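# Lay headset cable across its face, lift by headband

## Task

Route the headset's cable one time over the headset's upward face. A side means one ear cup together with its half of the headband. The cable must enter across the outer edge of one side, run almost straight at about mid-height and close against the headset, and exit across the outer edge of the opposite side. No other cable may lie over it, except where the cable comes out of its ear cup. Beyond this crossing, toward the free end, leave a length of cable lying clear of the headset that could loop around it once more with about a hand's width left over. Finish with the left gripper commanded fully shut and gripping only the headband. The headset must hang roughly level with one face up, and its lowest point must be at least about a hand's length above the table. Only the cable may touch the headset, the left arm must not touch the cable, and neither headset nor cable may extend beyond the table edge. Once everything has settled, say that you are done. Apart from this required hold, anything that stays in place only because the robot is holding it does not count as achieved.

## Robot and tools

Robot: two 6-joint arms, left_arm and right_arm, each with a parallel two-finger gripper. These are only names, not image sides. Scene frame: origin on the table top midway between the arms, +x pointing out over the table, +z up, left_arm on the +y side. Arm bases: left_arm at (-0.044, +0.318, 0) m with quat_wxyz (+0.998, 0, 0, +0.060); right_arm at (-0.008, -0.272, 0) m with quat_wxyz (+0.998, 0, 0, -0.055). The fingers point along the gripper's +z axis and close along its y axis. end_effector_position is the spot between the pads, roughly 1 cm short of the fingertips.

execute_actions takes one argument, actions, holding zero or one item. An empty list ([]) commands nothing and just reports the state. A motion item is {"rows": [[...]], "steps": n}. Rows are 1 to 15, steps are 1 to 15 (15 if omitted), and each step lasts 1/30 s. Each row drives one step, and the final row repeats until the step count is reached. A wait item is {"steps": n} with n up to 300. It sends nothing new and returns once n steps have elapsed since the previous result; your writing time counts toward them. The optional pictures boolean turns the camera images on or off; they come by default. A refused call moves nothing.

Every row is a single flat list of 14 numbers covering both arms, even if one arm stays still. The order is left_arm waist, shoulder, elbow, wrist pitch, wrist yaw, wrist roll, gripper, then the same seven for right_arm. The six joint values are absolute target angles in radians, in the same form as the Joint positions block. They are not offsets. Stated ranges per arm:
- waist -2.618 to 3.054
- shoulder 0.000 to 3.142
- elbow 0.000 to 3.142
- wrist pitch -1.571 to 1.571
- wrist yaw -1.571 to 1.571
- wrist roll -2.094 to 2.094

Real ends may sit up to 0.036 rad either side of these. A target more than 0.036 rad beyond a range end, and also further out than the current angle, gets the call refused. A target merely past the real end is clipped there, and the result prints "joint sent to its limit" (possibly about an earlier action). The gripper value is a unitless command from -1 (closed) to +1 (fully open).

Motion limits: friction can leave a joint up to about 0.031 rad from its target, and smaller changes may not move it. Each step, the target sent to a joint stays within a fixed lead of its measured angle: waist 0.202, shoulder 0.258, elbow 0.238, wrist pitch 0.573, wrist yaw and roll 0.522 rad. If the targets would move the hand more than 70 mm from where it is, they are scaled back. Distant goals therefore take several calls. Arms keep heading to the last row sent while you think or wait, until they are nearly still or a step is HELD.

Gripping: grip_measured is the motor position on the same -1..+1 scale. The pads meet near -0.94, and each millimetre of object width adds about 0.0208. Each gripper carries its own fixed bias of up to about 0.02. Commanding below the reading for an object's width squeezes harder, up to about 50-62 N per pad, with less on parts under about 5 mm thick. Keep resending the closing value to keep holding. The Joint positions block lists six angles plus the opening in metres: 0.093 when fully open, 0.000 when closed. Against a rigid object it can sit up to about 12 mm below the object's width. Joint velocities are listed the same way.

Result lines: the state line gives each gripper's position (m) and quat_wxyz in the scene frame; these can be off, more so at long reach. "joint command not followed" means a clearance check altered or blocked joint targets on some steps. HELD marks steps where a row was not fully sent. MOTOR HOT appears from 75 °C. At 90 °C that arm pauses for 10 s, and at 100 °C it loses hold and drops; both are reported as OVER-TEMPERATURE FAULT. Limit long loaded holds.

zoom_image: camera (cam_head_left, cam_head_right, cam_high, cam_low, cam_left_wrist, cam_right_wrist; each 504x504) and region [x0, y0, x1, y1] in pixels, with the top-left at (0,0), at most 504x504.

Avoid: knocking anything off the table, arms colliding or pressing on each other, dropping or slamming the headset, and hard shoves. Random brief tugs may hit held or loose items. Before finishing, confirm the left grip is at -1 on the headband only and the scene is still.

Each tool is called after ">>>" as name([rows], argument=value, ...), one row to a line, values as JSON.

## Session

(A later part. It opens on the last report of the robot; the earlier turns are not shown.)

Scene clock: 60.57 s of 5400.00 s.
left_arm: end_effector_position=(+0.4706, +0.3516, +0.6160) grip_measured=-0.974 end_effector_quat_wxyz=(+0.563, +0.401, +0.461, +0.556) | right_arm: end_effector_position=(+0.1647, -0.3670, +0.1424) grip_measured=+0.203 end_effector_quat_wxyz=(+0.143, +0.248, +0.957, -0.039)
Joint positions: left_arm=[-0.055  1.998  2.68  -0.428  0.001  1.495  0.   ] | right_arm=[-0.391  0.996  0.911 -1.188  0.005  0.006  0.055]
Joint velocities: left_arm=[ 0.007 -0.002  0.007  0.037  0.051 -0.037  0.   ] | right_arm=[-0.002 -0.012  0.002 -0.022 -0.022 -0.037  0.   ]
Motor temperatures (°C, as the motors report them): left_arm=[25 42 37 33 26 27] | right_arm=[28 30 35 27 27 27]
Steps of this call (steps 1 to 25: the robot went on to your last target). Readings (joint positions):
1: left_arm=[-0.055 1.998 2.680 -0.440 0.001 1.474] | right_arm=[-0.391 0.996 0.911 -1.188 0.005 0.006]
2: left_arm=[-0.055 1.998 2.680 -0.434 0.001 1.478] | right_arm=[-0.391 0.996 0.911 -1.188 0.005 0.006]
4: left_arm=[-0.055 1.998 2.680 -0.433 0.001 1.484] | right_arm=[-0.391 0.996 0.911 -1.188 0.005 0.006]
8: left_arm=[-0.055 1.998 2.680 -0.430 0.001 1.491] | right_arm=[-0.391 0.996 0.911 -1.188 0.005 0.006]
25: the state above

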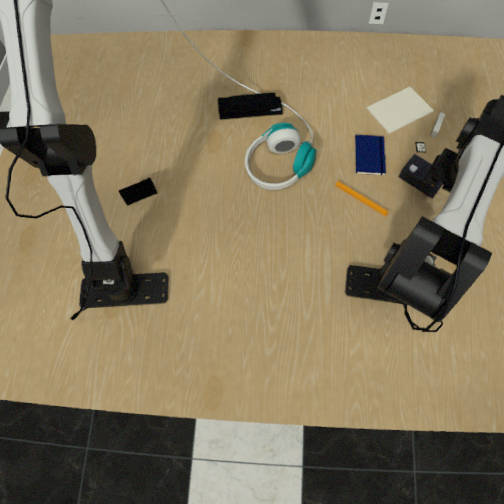

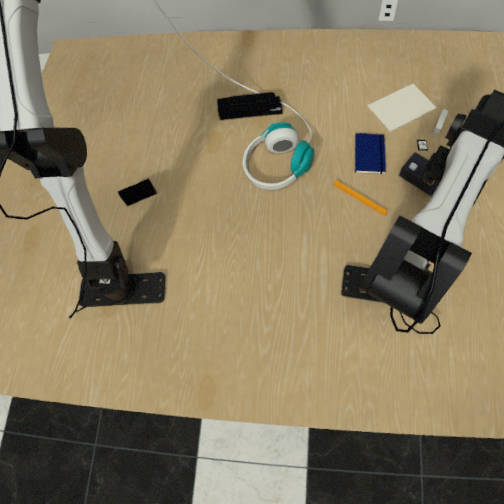

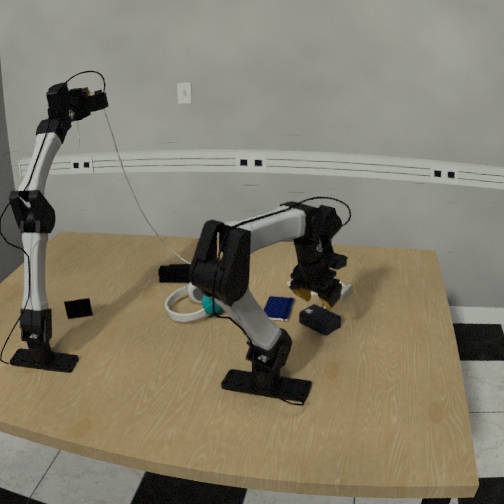

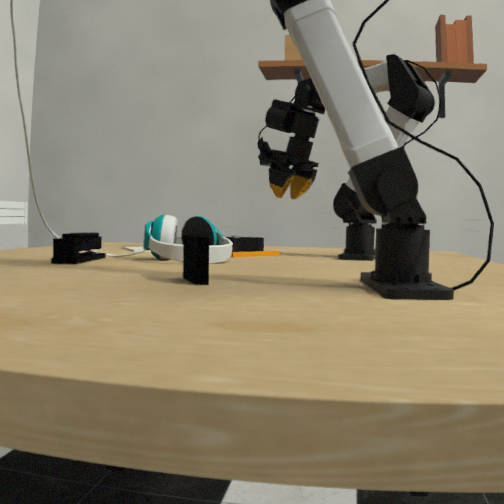

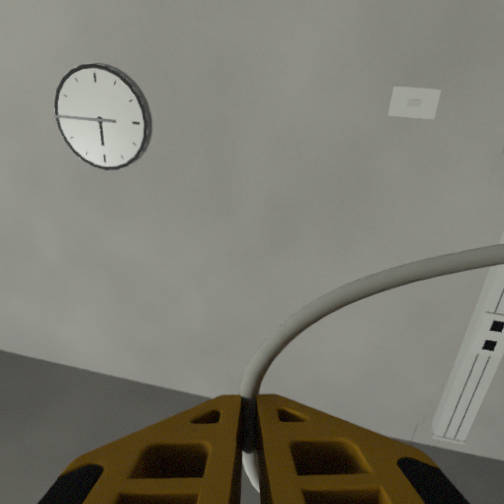

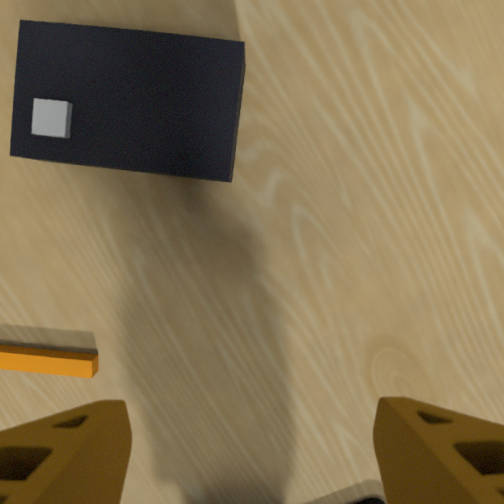

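>>> execute_actions([
  {"rows":[[-0.55,2.15,2.85,-0.3,0,0.8,-1,-0.4,1.0,0.9,-1.2,0,0,0.2]]},
], pictures=false)

>>> execute_actions([
  {"steps":30},
])

Scene clock: 68.60 s of 5400.00 s.
left_arm: end_effector_position=(+0.4599, +0.0680, +0.5928) grip_measured=-0.974 end_effector_quat_wxyz=(+0.784, +0.370, +0.473, +0.156) | right_arm: end_effector_position=(+0.1647, -0.3670, +0.1424) grip_measured=+0.203 end_effector_quat_wxyz=(+0.143, +0.248, +0.957, -0.039)
Joint positions: left_arm=[-0.578  2.169  2.805 -0.353  0.009  0.857  0.   ] | right_arm=[-0.391  0.996  0.911 -1.188  0.005  0.006  0.055]
Joint velocities: left_arm=[ 0.017 -0.012  0.144  0.11  -0.037 -0.344  0.   ] | right_arm=[-0.017 -0.012 -0.002  0.037  0.007 -0.125 -0.   ]
Motor temperatures (°C, as the motors report them): left_arm=[25 42 37 34 26 27] | right_arm=[28 30 35 27 27 27]
Steps of this call (steps 1 to 15: the robot went on to your last target; steps 16 to 226: nothing new was sent; steps 227 to 241: all 15 steps of this action). Readings (joint positions):
227: left_arm=[-0.068 2.013 2.703 -0.428 -0.006 1.443] | right_arm=[-0.391 0.996 0.911 -1.188 0.005 0.006]
228: left_arm=[-0.094 2.040 2.743 -0.407 -0.014 1.369] | right_arm=[-0.391 0.996 0.911 -1.188 0.005 0.006]
230: left_arm=[-0.181 2.083 2.787 -0.374 -0.015 1.225] | right_arm=[-0.391 0.996 0.911 -1.188 0.005 0.006]
234: left_arm=[-0.379 2.137 2.801 -0.356 -0.013 1.028] | right_arm=[-0.391 0.996 0.911 -1.188 0.005 0.006]
241: the state above

Scene clock: 69.60 s of 5400.00 s.
left_arm: end_effector_position=(+0.4562, +0.0821, +0.6092) grip_measured=-0.974 end_effector_quat_wxyz=(+0.801, +0.341, +0.469, +0.147) | right_arm: end_effector_position=(+0.1647, -0.3670, +0.1424) grip_measured=+0.203 end_effector_quat_wxyz=(+0.143, +0.248, +0.957, -0.039)
Joint positions: left_arm=[-0.558  2.164  2.823 -0.325  0.008  0.806  0.   ] | right_arm=[-0.391  0.996  0.911 -1.188  0.005  0.006  0.055]
Joint velocities: left_arm=[ 0.002 -0.022  0.007 -0.11  -0.037 -0.022  0.   ] | right_arm=[-0.002 -0.012  0.002 -0.066 -0.007  0.007 -0.   ]
Motor temperatures (°C, as the motors report them): left_arm=[25 42 37 34 26 27] | right_arm=[28 30 35 27 27 27]
Steps of this call (steps 1 to 30: the robot went on to your last target). Readings (joint positions):
1: left_arm=[-0.574 2.169 2.810 -0.350 0.009 0.847] | right_arm=[-0.391 0.996 0.911 -1.188 0.005 0.006]
2: left_arm=[-0.570 2.169 2.814 -0.345 0.009 0.839] | right_arm=[-0.391 0.996 0.911 -1.188 0.005 0.006]
4: left_arm=[-0.561 2.168 2.820 -0.335 0.008 0.827] | right_arm=[-0.391 0.996 0.911 -1.188 0.005 0.006]
8: left_arm=[-0.558 2.164 2.823 -0.326 0.008 0.814] | right_arm=[-0.391 0.996 0.911 -1.188 0.005 0.006]
30: the state above
All arms were judged still, so your last target was given up. Only a new action makes them travel on or press farther. Fingers that are still opening or closing keep moving.

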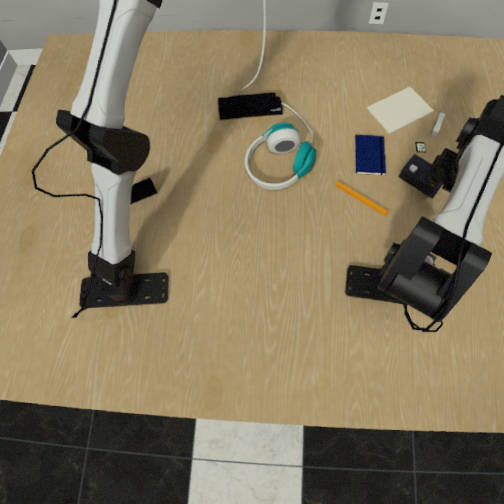

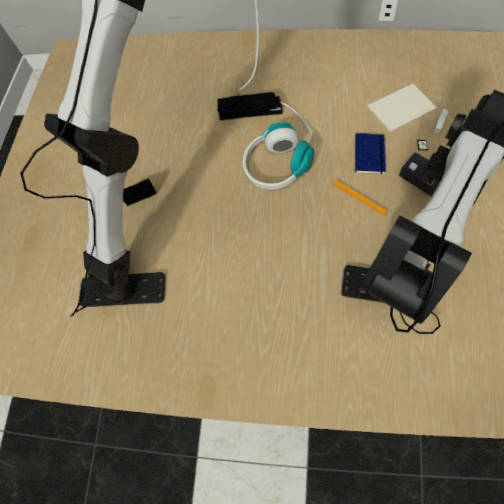

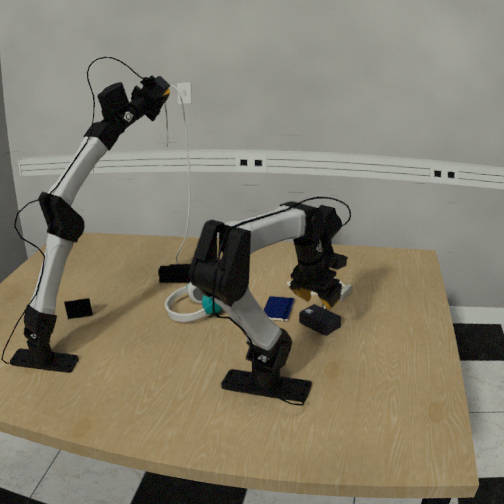

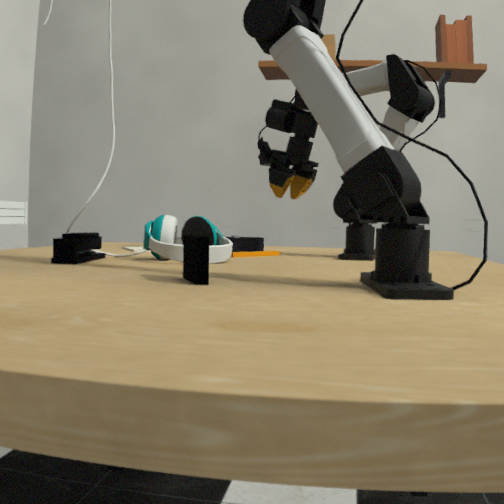

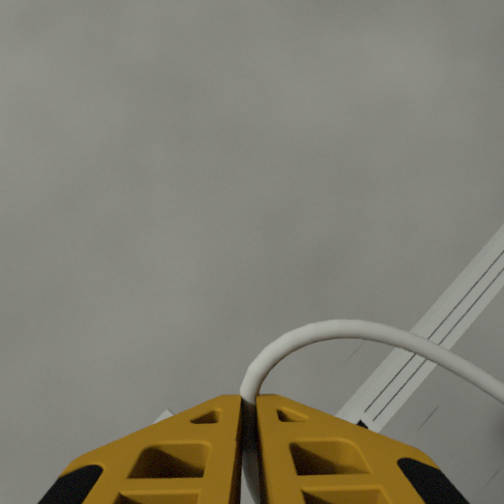

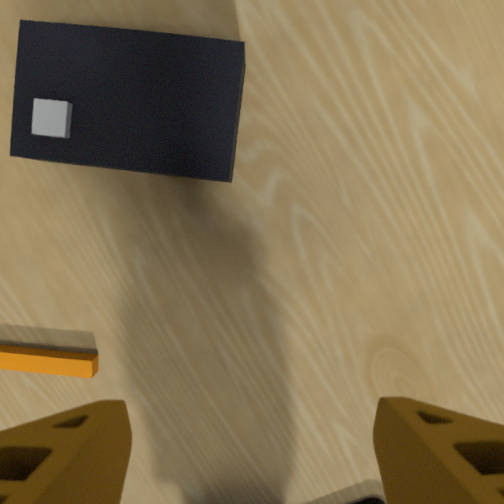

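>>> execute_actions([
  {"rows":[[-0.95,2.0,2.5,-1.0,0,-0.5,-1,-0.4,1.0,0.9,-1.2,0,0,0.2]]},
], pictures=false)

>>> execute_actions([
  {"steps":15},
], pictures=false)

>>> execute_actions([
  {"rows":[[-1.4,2.15,2.35,-1.5,0,-1.7,-1,-0.4,1.0,0.9,-1.2,0,0,0.2]]},
], pictures=false)

>>> execute_actions([
  {"steps":30},
])

Scene clock: 80.40 s of 5400.00 s.
left_arm: end_effector_position=(+0.3182, -0.0910, +0.4155) grip_measured=-0.974 end_effector_quat_wxyz=(+0.473, +0.287, +0.792, -0.260) | right_arm: end_effector_position=(+0.1647, -0.3670, +0.1424) grip_measured=+0.203 end_effector_quat_wxyz=(+0.143, +0.248, +0.957, -0.039)
Joint positions: left_arm=[-0.964  2.034  2.518 -0.915  0.006 -0.153  0.   ] | right_arm=[-0.391  0.996  0.911 -1.188  0.005  0.006  0.055]
Joint velocities: left_arm=[-0.242  0.007 -0.149 -0.755  0.051 -2.366  0.   ] | right_arm=[-0.007 -0.002  0.007 -0.022  0.022 -0.007 -0.001]
Motor temperatures (°C, as the motors report them): left_arm=[25 44 37 35 26 27] | right_arm=[28 30 35 27 27 27]
Steps of this call (steps 1 to 309: nothing new was sent; steps 310 to 324: all 15 steps of this action). Readings (joint positions):
310: left_arm=[-0.567 2.152 2.804 -0.347 0.004 0.769] | right_arm=[-0.391 0.996 0.911 -1.188 0.005 0.006]
311: left_arm=[-0.582 2.125 2.766 -0.400 -0.002 0.718] | right_arm=[-0.391 0.996 0.911 -1.188 0.005 0.006]
313: left_arm=[-0.634 2.086 2.706 -0.494 -0.003 0.627] | right_arm=[-0.391 0.996 0.911 -1.188 0.005 0.006]
317: left_arm=[-0.760 2.048 2.616 -0.654 -0.003 0.431] | right_arm=[-0.391 0.996 0.911 -1.188 0.005 0.006]
324: the state above

Scene clock: 80.90 s of 5400.00 s.
left_arm: end_effector_position=(+0.3109, -0.0798, +0.4081) grip_measured=-0.974 end_effector_quat_wxyz=(+0.405, +0.154, +0.843, -0.319) | right_arm: end_effector_position=(+0.1647, -0.3670, +0.1424) grip_measured=+0.203 end_effector_quat_wxyz=(+0.143, +0.248, +0.957, -0.039)
Joint positions: left_arm=[-0.96   2.015  2.514 -0.988  0.007 -0.483  0.   ] | right_arm=[-0.391  0.996  0.911 -1.188  0.005  0.006  0.055]
Joint velocities: left_arm=[-0.012 -0.007  0.007 -0.022  0.007 -0.11   0.   ] | right_arm=[ 0.007  0.007 -0.027  0.051 -0.066  0.066 -0.001]
Motor temperatures (°C, as the motors report them): left_arm=[25 45 37 35 26 27] | right_arm=[28 30 35 27 27 27]
Steps of this call (steps 1 to 15: the robot went on to your last target). Readings (joint positions):
1: left_arm=[-0.968 2.034 2.514 -0.937 0.007 -0.221] | right_arm=[-0.391 0.996 0.911 -1.188 0.005 0.006]
2: left_arm=[-0.967 2.034 2.514 -0.953 0.007 -0.276] | right_arm=[-0.391 0.996 0.911 -1.188 0.005 0.006]
4: left_arm=[-0.962 2.031 2.514 -0.971 0.007 -0.355] | right_arm=[-0.391 0.996 0.911 -1.188 0.005 0.006]
8: left_arm=[-0.960 2.020 2.514 -0.984 0.007 -0.438] | right_arm=[-0.391 0.996 0.911 -1.188 0.005 0.006]
15: the state above

Scene clock: 81.40 s of 5400.00 s.
left_arm: end_effector_position=(+0.1193, -0.1446, +0.2296) grip_measured=-0.974 end_effector_quat_wxyz=(+0.070, -0.011, +0.976, -0.205) | right_arm: end_effector_position=(+0.1647, -0.3670, +0.1424) grip_measured=+0.203 end_effector_quat_wxyz=(+0.143, +0.248, +0.957, -0.039)
Joint positions: left_arm=[-1.35   2.149  2.381 -1.367  0.    -1.253  0.   ] | right_arm=[-0.391  0.996  0.911 -1.188  0.005  0.006  0.055]
Joint velocities: left_arm=[-1.106  0.203 -0.295 -0.842  0.081 -2.806  0.   ] | right_arm=[ 0.002 -0.012 -0.012  0.022 -0.022 -0.037  0.001]
Motor temperatures (°C, as the motors report them): left_arm=[25 45 37 35 26 27] | right_arm=[28 30 35 27 27 27]
Steps of this call (steps 1 to 15: all 15 steps of this action). Readings (joint positions):
1: left_arm=[-0.965 2.017 2.513 -0.999 0.005 -0.508] | right_arm=[-0.391 0.996 0.911 -1.188 0.005 0.006]
2: left_arm=[-0.974 2.017 2.508 -1.023 0.002 -0.542] | right_arm=[-0.391 0.996 0.911 -1.188 0.005 0.006]
4: left_arm=[-1.009 2.026 2.494 -1.077 0.001 -0.612] | right_arm=[-0.391 0.996 0.911 -1.188 0.005 0.006]
8: left_arm=[-1.106 2.068 2.455 -1.183 0.001 -0.778] | right_arm=[-0.391 0.996 0.911 -1.188 0.005 0.006]
15: the state above

Scene clock: 82.40 s of 5400.00 s.
left_arm: end_effector_position=(+0.0834, -0.1276, +0.2071) grip_measured=-0.974 end_effector_quat_wxyz=(+0.007, -0.199, +0.970, -0.142) | right_arm: end_effector_position=(+0.1647, -0.3670, +0.1424) grip_measured=+0.203 end_effector_quat_wxyz=(+0.143, +0.248, +0.957, -0.039)
Joint positions: left_arm=[-1.408  2.164  2.363 -1.484  0.009 -1.694  0.   ] | right_arm=[-0.391  0.996  0.911 -1.188  0.005  0.006  0.055]
Joint velocities: left_arm=[-0.012  0.012 -0.007 -0.022  0.022 -0.022  0.   ] | right_arm=[ 0.002 -0.012 -0.007 -0.022 -0.007  0.037 -0.   ]
Motor temperatures (°C, as the motors report them): left_arm=[25 45 37 35 26 27] | right_arm=[28 30 35 27 27 27]
Steps of this call (steps 1 to 30: the robot went on to your last target). Readings (joint positions):
1: left_arm=[-1.383 2.156 2.373 -1.393 0.003 -1.341] | right_arm=[-0.391 0.996 0.911 -1.188 0.005 0.006]
2: left_arm=[-1.407 2.162 2.367 -1.415 0.006 -1.412] | right_arm=[-0.391 0.996 0.911 -1.188 0.005 0.006]
4: left_arm=[-1.426 2.165 2.363 -1.446 0.010 -1.514] | right_arm=[-0.391 0.996 0.911 -1.188 0.005 0.006]
8: left_arm=[-1.414 2.164 2.363 -1.472 0.010 -1.622] | right_arm=[-0.391 0.996 0.911 -1.188 0.005 0.006]
30: the state above

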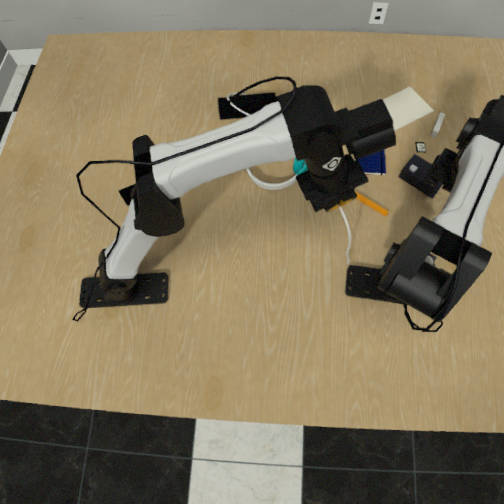

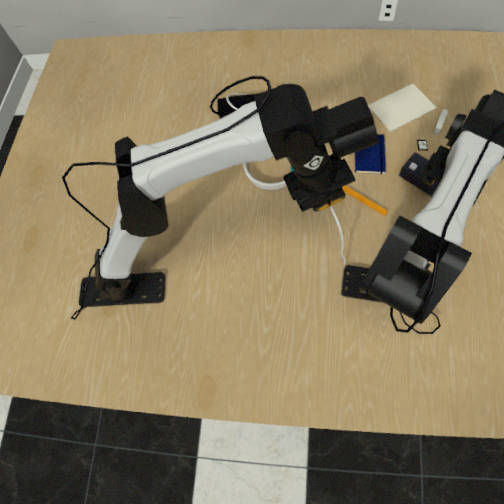

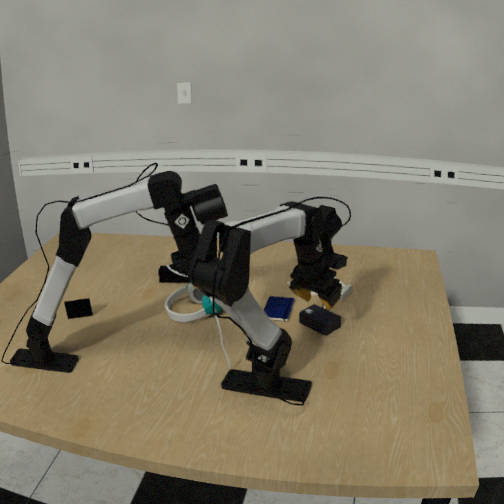

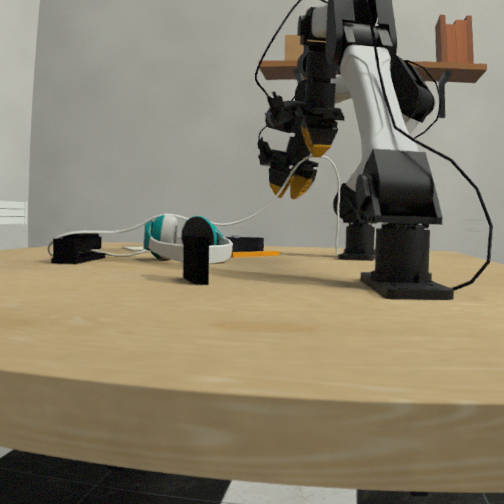

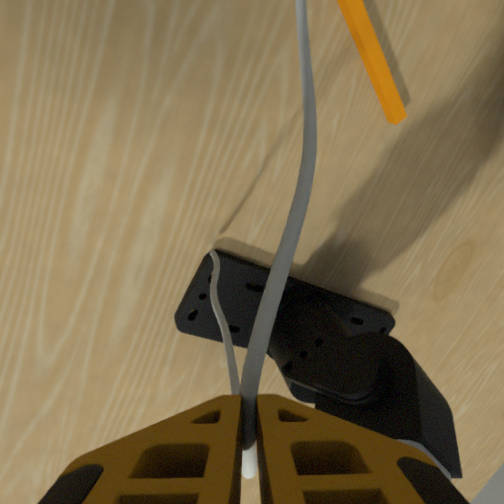

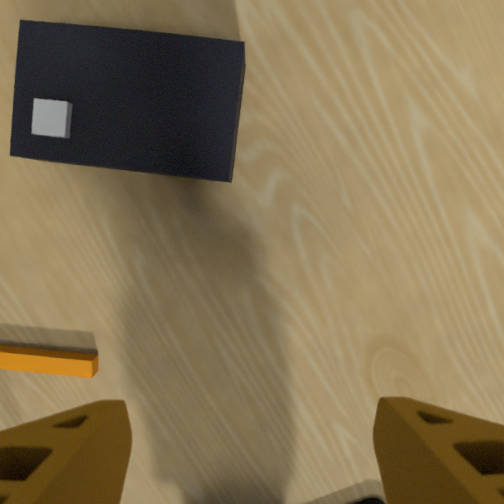

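Cable is atop the cups; pull toward −x/+y to slide it off.

>>> execute_actions([
  {"rows":[[-1.58,1.92,1.78,-1.42,0,-1.6,-1,-0.4,1.0,0.9,-1.2,0,0,0.2]]},
], pictures=false)

>>> execute_actions([
  {"steps":20},
])

Scene clock: 88.03 s of 5400.00 s.
left_arm: end_effector_position=(-0.0093, -0.0426, +0.1440) grip_measured=-0.974 end_effector_quat_wxyz=(-0.004, -0.070, +0.998, +0.003) | right_arm: end_effector_position=(+0.1647, -0.3670, +0.1424) grip_measured=+0.203 end_effector_quat_wxyz=(+0.143, +0.248, +0.957, -0.039)
Joint positions: left_arm=[-1.59   1.931  1.794 -1.439  0.007 -1.61   0.   ] | right_arm=[-0.391  0.996  0.911 -1.188  0.005  0.006  0.055]
Joint velocities: left_arm=[ 0.002 -0.012 -0.007 -0.037 -0.022  0.022  0.   ] | right_arm=[-0.007  0.007 -0.012 -0.007 -0.007  0.037 -0.001]
Motor temperatures (°C, as the motors report them): left_arm=[25 46 37 34 26 27] | right_arm=[28 30 35 27 27 27]
Steps of this call (steps 1 to 15: the robot went on to your last target; steps 16 to 154: nothing new was sent; steps 155 to 169: all 15 steps of this action). Readings (joint positions):
155: left_arm=[-1.417 2.141 2.327 -1.464 0.004 -1.685] | right_arm=[-0.391 0.996 0.911 -1.188 0.005 0.006]
156: left_arm=[-1.436 2.099 2.256 -1.444 -0.002 -1.673] | right_arm=[-0.391 0.996 0.911 -1.188 0.005 0.006]
158: left_arm=[-1.507 2.000 2.106 -1.432 -0.004 -1.649] | right_arm=[-0.391 0.996 0.911 -1.188 0.005 0.006]
162: left_arm=[-1.602 1.894 1.861 -1.438 0.007 -1.624] | right_arm=[-0.391 0.996 0.911 -1.188 0.005 0.006]
169: the state above

Scene clock: 88.70 s of 5400.00 s.
left_arm: end_effector_position=(-0.0093, -0.0426, +0.1444) grip_measured=-0.974 end_effector_quat_wxyz=(-0.004, -0.068, +0.998, +0.002) | right_arm: end_effector_position=(+0.1647, -0.3670, +0.1424) grip_measured=+0.203 end_effector_quat_wxyz=(+0.143, +0.248, +0.957, -0.039)
Joint positions: left_arm=[-1.59   1.93   1.794 -1.438  0.007 -1.606  0.   ] | right_arm=[-0.391  0.996  0.911 -1.188  0.005  0.006  0.055]
Joint velocities: left_arm=[-0.017  0.002 -0.007 -0.066 -0.022 -0.022  0.   ] | right_arm=[-0.007 -0.017  0.017  0.051 -0.022 -0.022 -0.   ]
Motor temperatures (°C, as the motors report them): left_arm=[25 46 37 34 26 27] | right_arm=[28 30 35 27 27 27]
Steps of this call (steps 1 to 15: the robot went on to your last target; steps 16 to 20: nothing new was sent). Readings (joint positions):
1: left_arm=[-1.590 1.930 1.794 -1.439 0.007 -1.609] | right_arm=[-0.391 0.996 0.911 -1.188 0.005 0.006]
2: left_arm=[-1.590 1.930 1.794 -1.438 0.007 -1.608] | right_arm=[-0.391 0.996 0.911 -1.188 0.005 0.006]
4: left_arm=[-1.590 1.930 1.794 -1.438 0.007 -1.607] | right_arm=[-0.391 0.996 0.911 -1.188 0.005 0.006]
8: left_arm=[-1.590 1.930 1.794 -1.438 0.007 -1.607] | right_arm=[-0.391 0.996 0.911 -1.188 0.005 0.006]
20: the state above
All arms were judged still, so your last target was given up. Only a new action makes them travel on or press farther. Fingers that are still opening or closing keep moving.

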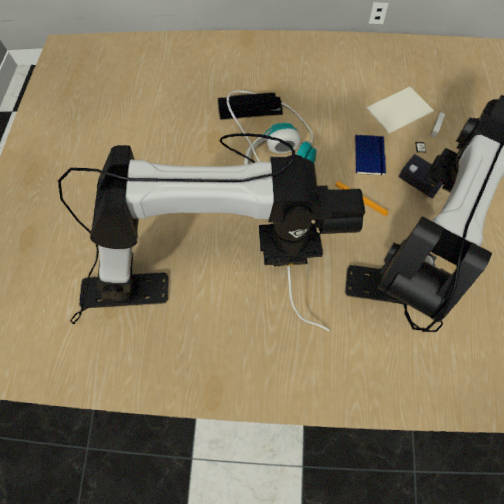

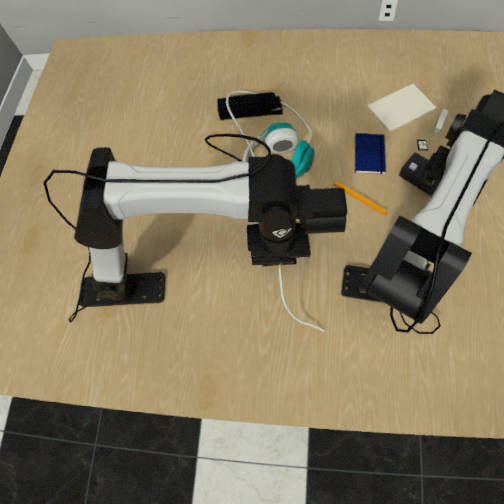

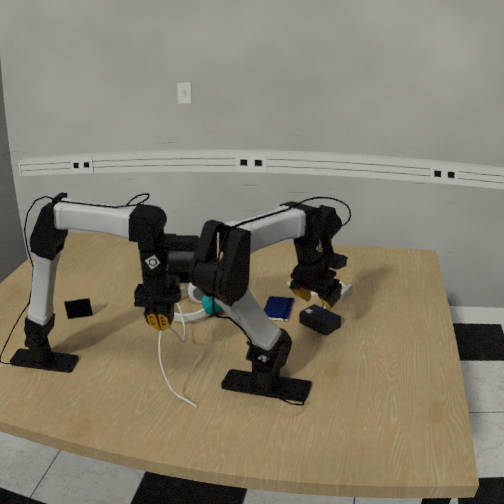

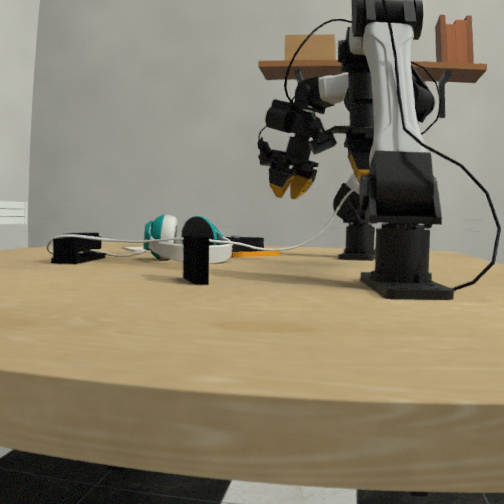

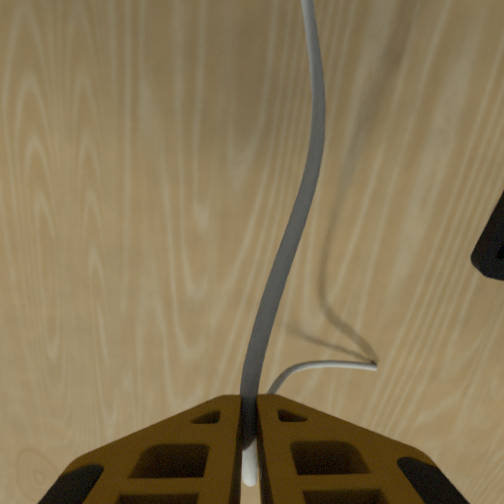

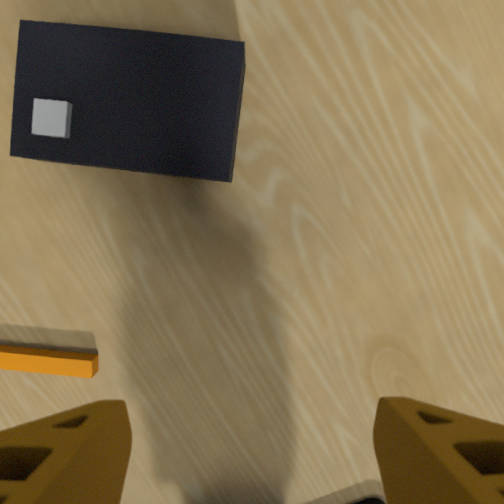

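Set down, release, retreat.

>>> execute_actions([
  {"rows":[[-1.6,2.12,1.66,-1.08,0,-1.6,-1,-0.4,1.0,0.9,-1.2,0,0,0.2]]},
], pictures=false)

>>> execute_actions([
  {"rows":[[-1.6,2.12,1.66,-1.08,0,-1.6,0,-0.4,1.0,0.9,-1.2,0,0,0.2]],"steps":10},
], pictures=false)

>>> execute_actions([
  {"rows":[[-1.5,1.8,1.66,-1.4,0,-1.0,0,-0.4,1.0,0.9,-1.2,0,0,0.2]],"steps":10},
], pictures=false)

>>> execute_actions([
  {"rows":[[-0.2,1.4,1.3,-1.4,0,0.5,0,-0.4,1.0,0.9,-1.2,0,0,0.2]]},
], pictures=false)

>>> execute_actions([
  {"steps":20},
])

>>> zoom_image(camera="cam_head_left", region=[180,70,380,230])

Scene clock: 99.13 s of 5400.00 s.
left_arm: end_effector_position=(-0.0053, -0.0823, +0.0347) grip_measured=-0.974 end_effector_quat_wxyz=(-0.004, -0.067, +0.998, +0.010) | right_arm: end_effector_position=(+0.1647, -0.3670, +0.1424) grip_measured=+0.203 end_effector_quat_wxyz=(+0.143, +0.248, +0.957, -0.039)
Joint positions: left_arm=[-1.59   2.14   1.665 -1.116  0.007 -1.605  0.   ] | right_arm=[-0.391  0.996  0.911 -1.188  0.005  0.006  0.055]
Joint velocities: left_arm=[-0.002 -0.12   0.012  0.066 -0.007 -0.007  0.   ] | right_arm=[-0.017 -0.012 -0.007 -0.007 -0.007 -0.125 -0.001]
Motor temperatures (°C, as the motors report them): left_arm=[25 47 37 32 26 27] | right_arm=[28 30 35 27 27 27]
Steps of this call (steps 1 to 90: nothing new was sent; then 6.93 s passed at rest; steps 91 to 105: all 15 steps of this action). Readings (joint positions):
91: left_arm=[-1.590 1.937 1.787 -1.423 0.007 -1.606] | right_arm=[-0.391 0.996 0.911 -1.188 0.005 0.006]
92: left_arm=[-1.590 1.948 1.777 -1.388 0.007 -1.606] | right_arm=[-0.391 0.996 0.911 -1.188 0.005 0.006]
94: left_arm=[-1.590 1.999 1.751 -1.312 0.007 -1.606] | right_arm=[-0.391 0.996 0.911 -1.188 0.005 0.006]
98: left_arm=[-1.590 2.121 1.686 -1.176 0.007 -1.605] | right_arm=[-0.391 0.996 0.911 -1.188 0.005 0.006]
105: the state above

Scene clock: 99.47 s of 5400.00 s.
left_arm: end_effector_position=(-0.0048, -0.0865, +0.0370) grip_measured=-0.002 end_effector_quat_wxyz=(-0.004, -0.067, +0.998, -0.001) | right_arm: end_effector_position=(+0.1647, -0.3670, +0.1424) grip_measured=+0.203 end_effector_quat_wxyz=(+0.143, +0.248, +0.957, -0.039)
Joint positions: left_arm=[-1.59   2.134  1.665 -1.1    0.007 -1.605  0.045] | right_arm=[-0.391  0.996  0.911 -1.188  0.005  0.006  0.055]
Joint velocities: left_arm=[-0.007 -0.007  0.002  0.007 -0.022  0.051 -0.001] | right_arm=[ 0.017  0.007  0.022 -0.022  0.022  0.051  0.   ]
Motor temperatures (°C, as the motors report them): left_arm=[25 47 36 32 26 27] | right_arm=[28 30 35 27 27 27]
Steps of this call (steps 1 to 10: all 10 steps of this action). Readings (joint positions):
1: left_arm=[-1.590 2.137 1.665 -1.112 0.007 -1.605] | right_arm=[-0.391 0.996 0.911 -1.188 0.005 0.006]
2: left_arm=[-1.590 2.135 1.665 -1.109 0.007 -1.605] | right_arm=[-0.391 0.996 0.911 -1.188 0.005 0.006]
4: left_arm=[-1.590 2.134 1.665 -1.104 0.007 -1.605] | right_arm=[-0.391 0.996 0.911 -1.188 0.005 0.006]
8: left_arm=[-1.590 2.134 1.665 -1.101 0.007 -1.605] | right_arm=[-0.391 0.996 0.911 -1.188 0.005 0.006]
10: the state above

Scene clock: 99.80 s of 5400.00 s.
left_arm: end_effector_position=(+0.0206, -0.0309, +0.1625) grip_measured=-0.002 end_effector_quat_wxyz=(+0.018, +0.132, +0.989, -0.062) | right_arm: end_effector_position=(+0.1647, -0.3670, +0.1424) grip_measured=+0.203 end_effector_quat_wxyz=(+0.143, +0.248, +0.957, -0.039)
Joint positions: left_arm=[-1.504  1.776  1.659 -1.324  0.005 -1.119  0.045] | right_arm=[-0.391  0.996  0.911 -1.188  0.005  0.006  0.055]
Joint velocities: left_arm=[ 0.002 -0.501 -0.007 -0.52  -0.037  0.74   0.   ] | right_arm=[-0.027  0.007 -0.007  0.007  0.037 -0.022  0.   ]
Motor temperatures (°C, as the motors report them): left_arm=[25 47 37 32 26 27] | right_arm=[28 30 35 27 27 27]
Steps of this call (steps 1 to 10: all 10 steps of this action). Readings (joint positions):
1: left_arm=[-1.586 2.122 1.664 -1.110 0.008 -1.562] | right_arm=[-0.391 0.996 0.911 -1.188 0.005 0.006]
2: left_arm=[-1.580 2.102 1.660 -1.138 0.008 -1.502] | right_arm=[-0.391 0.996 0.911 -1.188 0.005 0.006]
4: left_arm=[-1.557 2.028 1.659 -1.195 0.008 -1.389] | right_arm=[-0.391 0.996 0.911 -1.188 0.005 0.006]
8: left_arm=[-1.512 1.835 1.659 -1.286 0.007 -1.183] | right_arm=[-0.391 0.996 0.911 -1.188 0.005 0.006]
10: the state above

Scene clock: 100.30 s of 5400.00 s.
left_arm: end_effector_position=(+0.1791, +0.2034, +0.1747) grip_measured=-0.002 end_effector_quat_wxyz=(+0.057, +0.322, +0.945, -0.010) | right_arm: end_effector_position=(+0.1647, -0.3670, +0.1424) grip_measured=+0.203 end_effector_quat_wxyz=(+0.143, +0.248, +0.957, -0.039)
Joint positions: left_arm=[-0.593  1.399  1.326 -1.383  0.003  0.182  0.045] | right_arm=[-0.391  0.996  0.911 -1.188  0.005  0.006  0.055]
Joint velocities: left_arm=[ 2.005  0.007  0.002  0.022  0.037  2.19  -0.001] | right_arm=[-0.012 -0.012  0.022  0.007 -0.066 -0.095 -0.   ]
Motor temperatures (°C, as the motors report them): left_arm=[25 47 36 32 26 27] | right_arm=[28 30 35 27 27 27]
Steps of this call (steps 1 to 15: all 15 steps of this action). Readings (joint positions):
1: left_arm=[-1.491 1.743 1.635 -1.320 0.010 -1.062] | right_arm=[-0.391 0.996 0.911 -1.188 0.005 0.006]
2: left_arm=[-1.463 1.696 1.582 -1.312 0.014 -0.992] | right_arm=[-0.391 0.996 0.911 -1.188 0.005 0.006]
4: left_arm=[-1.368 1.585 1.473 -1.323 0.014 -0.852] | right_arm=[-0.391 0.996 0.911 -1.188 0.005 0.006]
8: left_arm=[-1.097 1.413 1.342 -1.373 0.008 -0.480] | right_arm=[-0.391 0.996 0.911 -1.188 0.005 0.006]
15: the state above

Scene clock: 100.97 s of 5400.00 s.
left_arm: end_effector_position=(+0.2060, +0.2995, +0.1747) grip_measured=-0.002 end_effector_quat_wxyz=(+0.055, +0.281, +0.958, +0.015) | right_arm: end_effector_position=(+0.1647, -0.3670, +0.1424) grip_measured=+0.203 end_effector_quat_wxyz=(+0.143, +0.248, +0.957, -0.039)
Joint positions: left_arm=[-0.2    1.399  1.326 -1.384 -0.008  0.491  0.045] | right_arm=[-0.391  0.996  0.911 -1.188  0.005  0.006  0.055]
Joint velocities: left_arm=[-0.002 -0.007  0.012 -0.007 -0.022  0.037 -0.001] | right_arm=[-0.002 -0.012  0.012  0.037  0.022  0.066 -0.001]
Motor temperatures (°C, as the motors report them): left_arm=[25 46 36 32 26 27] | right_arm=[28 30 35 27 27 27]
Steps of this call (steps 1 to 20: the robot went on to your last target). Readings (joint positions):
1: left_arm=[-0.522 1.399 1.326 -1.383 0.003 0.245] | right_arm=[-0.391 0.996 0.911 -1.188 0.005 0.006]
2: left_arm=[-0.451 1.399 1.326 -1.383 0.002 0.296] | right_arm=[-0.391 0.996 0.911 -1.188 0.005 0.006]
4: left_arm=[-0.311 1.399 1.326 -1.383 0.001 0.368] | right_arm=[-0.391 0.996 0.911 -1.188 0.005 0.006]
8: left_arm=[-0.200 1.399 1.326 -1.383 -0.008 0.440] | right_arm=[-0.391 0.996 0.911 -1.188 0.005 0.006]
20: the state above

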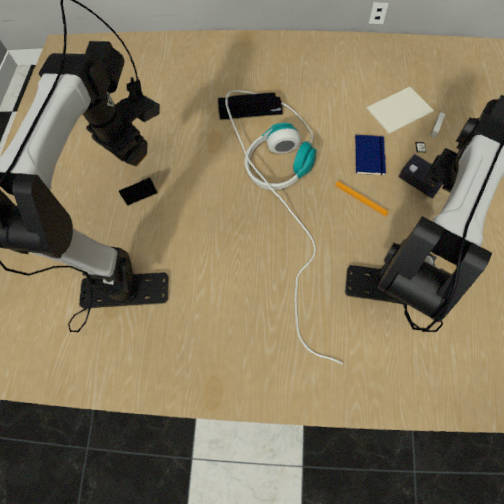

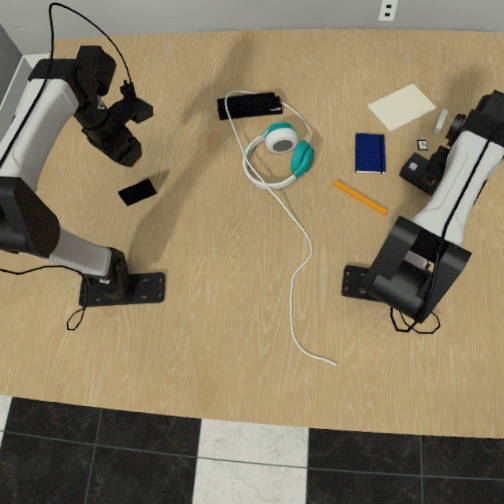

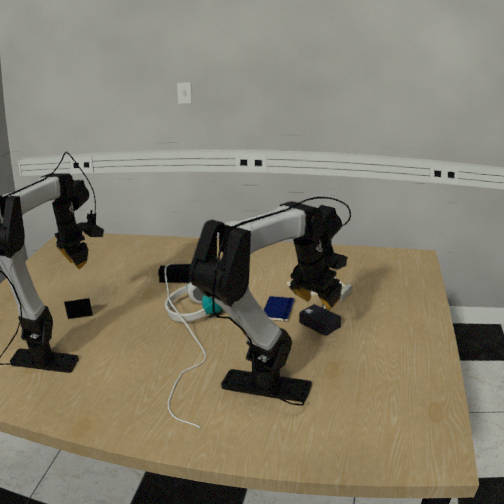

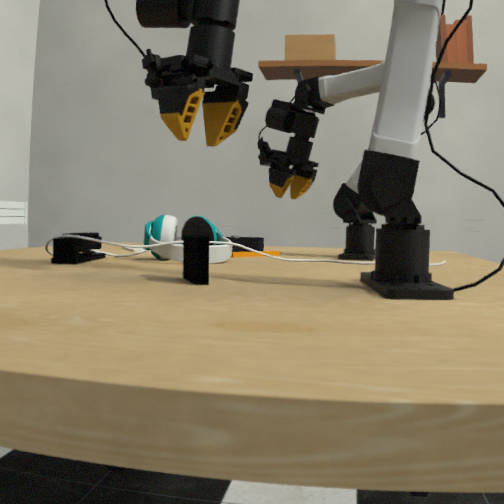

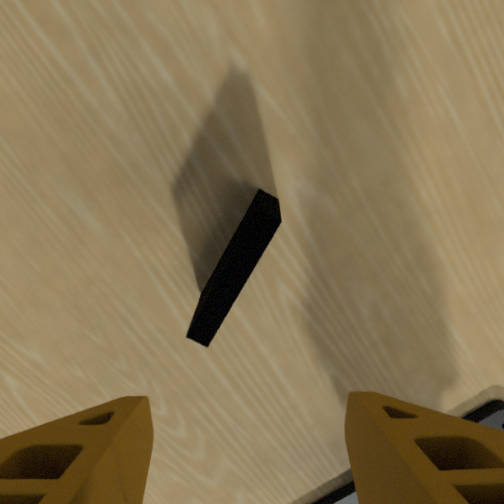

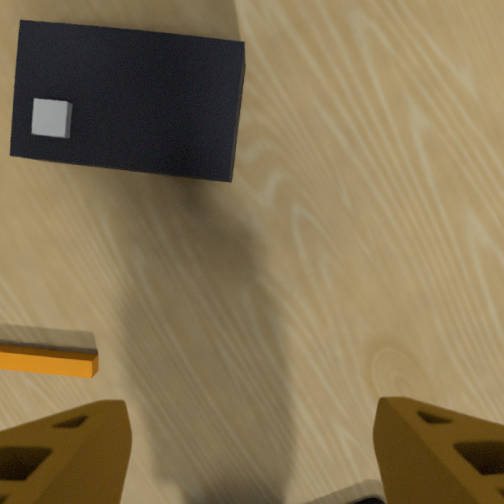

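Region (180, 70, 380, 230) of cam_head_left's 504x504 image, scaled by 2.520, with more detail than that image has; it fills the top 403 rows of this view, and the rest is white.

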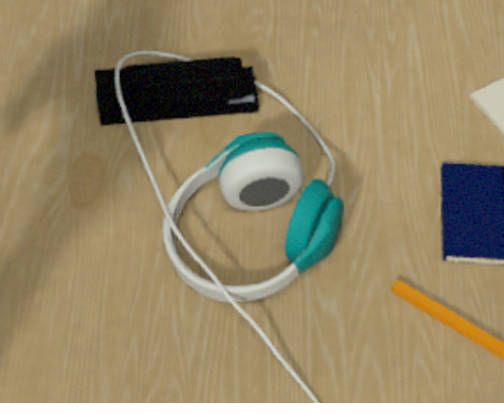

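>>> execute_actions([
  {"rows":[[-0.2,1.4,1.3,-1.4,0,1.5,-0.2,1.07,1.4,1.05,-1.2,0,0.2,0.3]]},
], pictures=false)

>>> execute_actions([
  {"steps":15},
], pictures=false)

>>> execute_actions([
  {"rows":[[-0.2,1.4,1.3,-1.4,0,1.5,-0.2,1.07,1.52,1.0,-1.05,0,0.2,0.3]]},
])

Scene clock: 108.60 s of 5400.00 s.
left_arm: end_effector_position=(+0.2058, +0.2994, +0.1746) grip_measured=-0.198 end_effector_quat_wxyz=(+0.042, +0.687, +0.725, +0.038) | right_arm: end_effector_position=(+0.2001, -0.1543, +0.1013) grip_measured=+0.297 end_effector_quat_wxyz=(+0.018, -0.164, +0.986, +0.005)
Joint positions: left_arm=[-0.2    1.399  1.326 -1.385 -0.007  1.437  0.036] | right_arm=[ 0.627  1.415  1.053 -1.171  0.003  0.187  0.059]
Joint velocities: left_arm=[ 0.007 -0.007 -0.012 -0.007 -0.007  0.447  0.001] | right_arm=[ 2.054  0.017  0.027  0.037  0.022  0.066 -0.   ]
Motor temperatures (°C, as the motors report them): left_arm=[25 45 36 31 26 27] | right_arm=[28 30 36 27 27 27]
Steps of this call (steps 1 to 30: the robot went on to your last target; steps 31 to 90: nothing new was sent; then 4.13 s passed at rest; steps 91 to 105: all 15 steps of this action). Readings (joint positions):
91: left_arm=[-0.200 1.399 1.326 -1.384 -0.008 0.565] | right_arm=[-0.363 1.025 0.932 -1.207 0.015 0.035]
92: left_arm=[-0.200 1.399 1.326 -1.384 -0.008 0.665] | right_arm=[-0.296 1.093 0.977 -1.227 0.018 0.068]
94: left_arm=[-0.200 1.399 1.326 -1.384 -0.007 0.861] | right_arm=[-0.157 1.253 1.043 -1.199 0.016 0.115]
98: left_arm=[-0.200 1.399 1.326 -1.385 -0.007 1.215] | right_arm=[0.121 1.415 1.053 -1.170 0.010 0.162]
105: the state above

Scene clock: 109.10 s of 5400.00 s.
left_arm: end_effector_position=(+0.2058, +0.2994, +0.1746) grip_measured=-0.198 end_effector_quat_wxyz=(+0.041, +0.707, +0.705, +0.039) | right_arm: end_effector_position=(+0.1251, -0.0781, +0.1012) grip_measured=+0.298 end_effector_quat_wxyz=(+0.007, -0.376, +0.926, +0.009)
Joint positions: left_arm=[-0.2    1.399  1.326 -1.385 -0.007  1.493  0.036] | right_arm=[ 1.075  1.415  1.053 -1.187 -0.007  0.194  0.059]
Joint velocities: left_arm=[-0.017 -0.017 -0.002 -0.022 -0.022 -0.037 -0.001] | right_arm=[ 0.012  0.007  0.012 -0.022 -0.007 -0.081 -0.001]
Motor temperatures (°C, as the motors report them): left_arm=[25 44 36 31 26 27] | right_arm=[28 30 36 27 27 27]
Steps of this call (steps 1 to 15: the robot went on to your last target). Readings (joint positions):
1: left_arm=[-0.200 1.399 1.326 -1.385 -0.007 1.449] | right_arm=[0.700 1.415 1.053 -1.171 0.002 0.189]
2: left_arm=[-0.200 1.399 1.326 -1.385 -0.007 1.458] | right_arm=[0.772 1.415 1.053 -1.171 0.002 0.190]
4: left_arm=[-0.200 1.399 1.326 -1.385 -0.007 1.471] | right_arm=[0.917 1.415 1.053 -1.171 0.001 0.191]
8: left_arm=[-0.200 1.399 1.326 -1.385 -0.007 1.485] | right_arm=[1.074 1.415 1.053 -1.177 -0.011 0.191]
15: the state above

Scene clock: 109.60 s of 5400.00 s.
left_arm: end_effector_position=(+0.2058, +0.2994, +0.1746) grip_measured=-0.198 end_effector_quat_wxyz=(+0.041, +0.707, +0.704, +0.039) | right_arm: end_effector_position=(+0.1342, -0.0654, +0.0708) grip_measured=+0.298 end_effector_quat_wxyz=(+0.002, -0.376, +0.927, +0.005)
Joint positions: left_arm=[-0.2    1.399  1.326 -1.385 -0.007  1.494  0.036] | right_arm=[ 1.075  1.511  1.015 -1.066 -0.006  0.194  0.059]
Joint velocities: left_arm=[ 0.012 -0.002 -0.002  0.022 -0.066 -0.007  0.001] | right_arm=[-0.012  0.002  0.022 -0.007 -0.007  0.051  0.   ]
Motor temperatures (°C, as the motors report them): left_arm=[25 44 36 31 26 27] | right_arm=[28 30 36 27 27 27]
Steps of this call (steps 1 to 15: all 15 steps of this action). Readings (joint positions):
1: left_arm=[-0.200 1.399 1.326 -1.385 -0.007 1.493] | right_arm=[1.075 1.422 1.050 -1.178 -0.007 0.194]
2: left_arm=[-0.200 1.399 1.326 -1.385 -0.007 1.493] | right_arm=[1.075 1.439 1.046 -1.156 -0.007 0.194]
4: left_arm=[-0.200 1.399 1.326 -1.385 -0.007 1.494] | right_arm=[1.075 1.484 1.033 -1.115 -0.006 0.194]
8: left_arm=[-0.200 1.399 1.326 -1.385 -0.007 1.494] | right_arm=[1.075 1.511 1.015 -1.085 -0.006 0.194]
15: the state above

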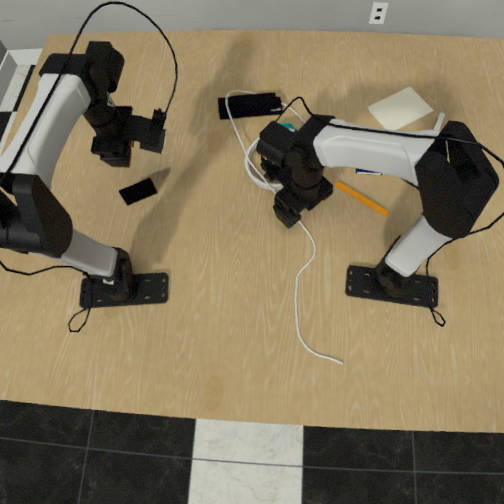

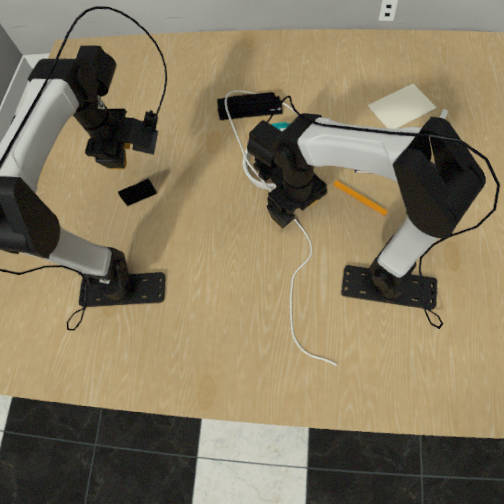

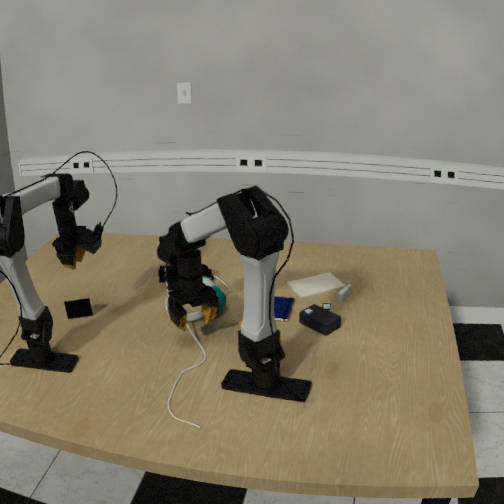

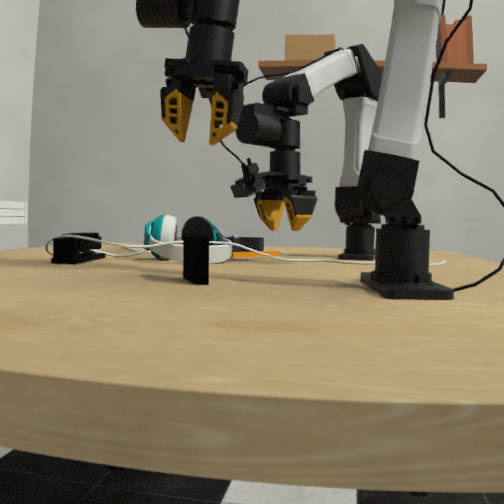

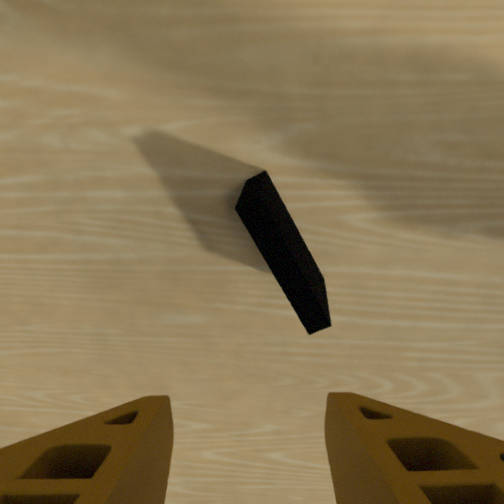

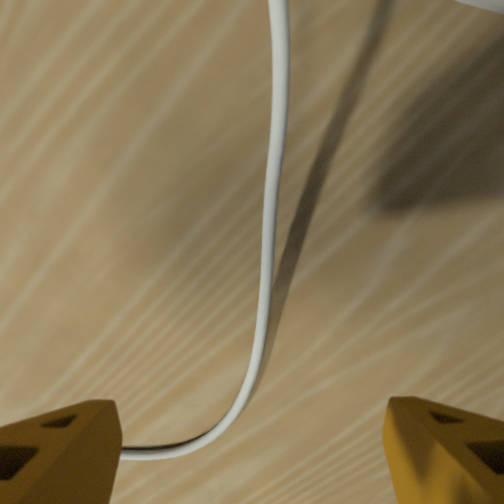

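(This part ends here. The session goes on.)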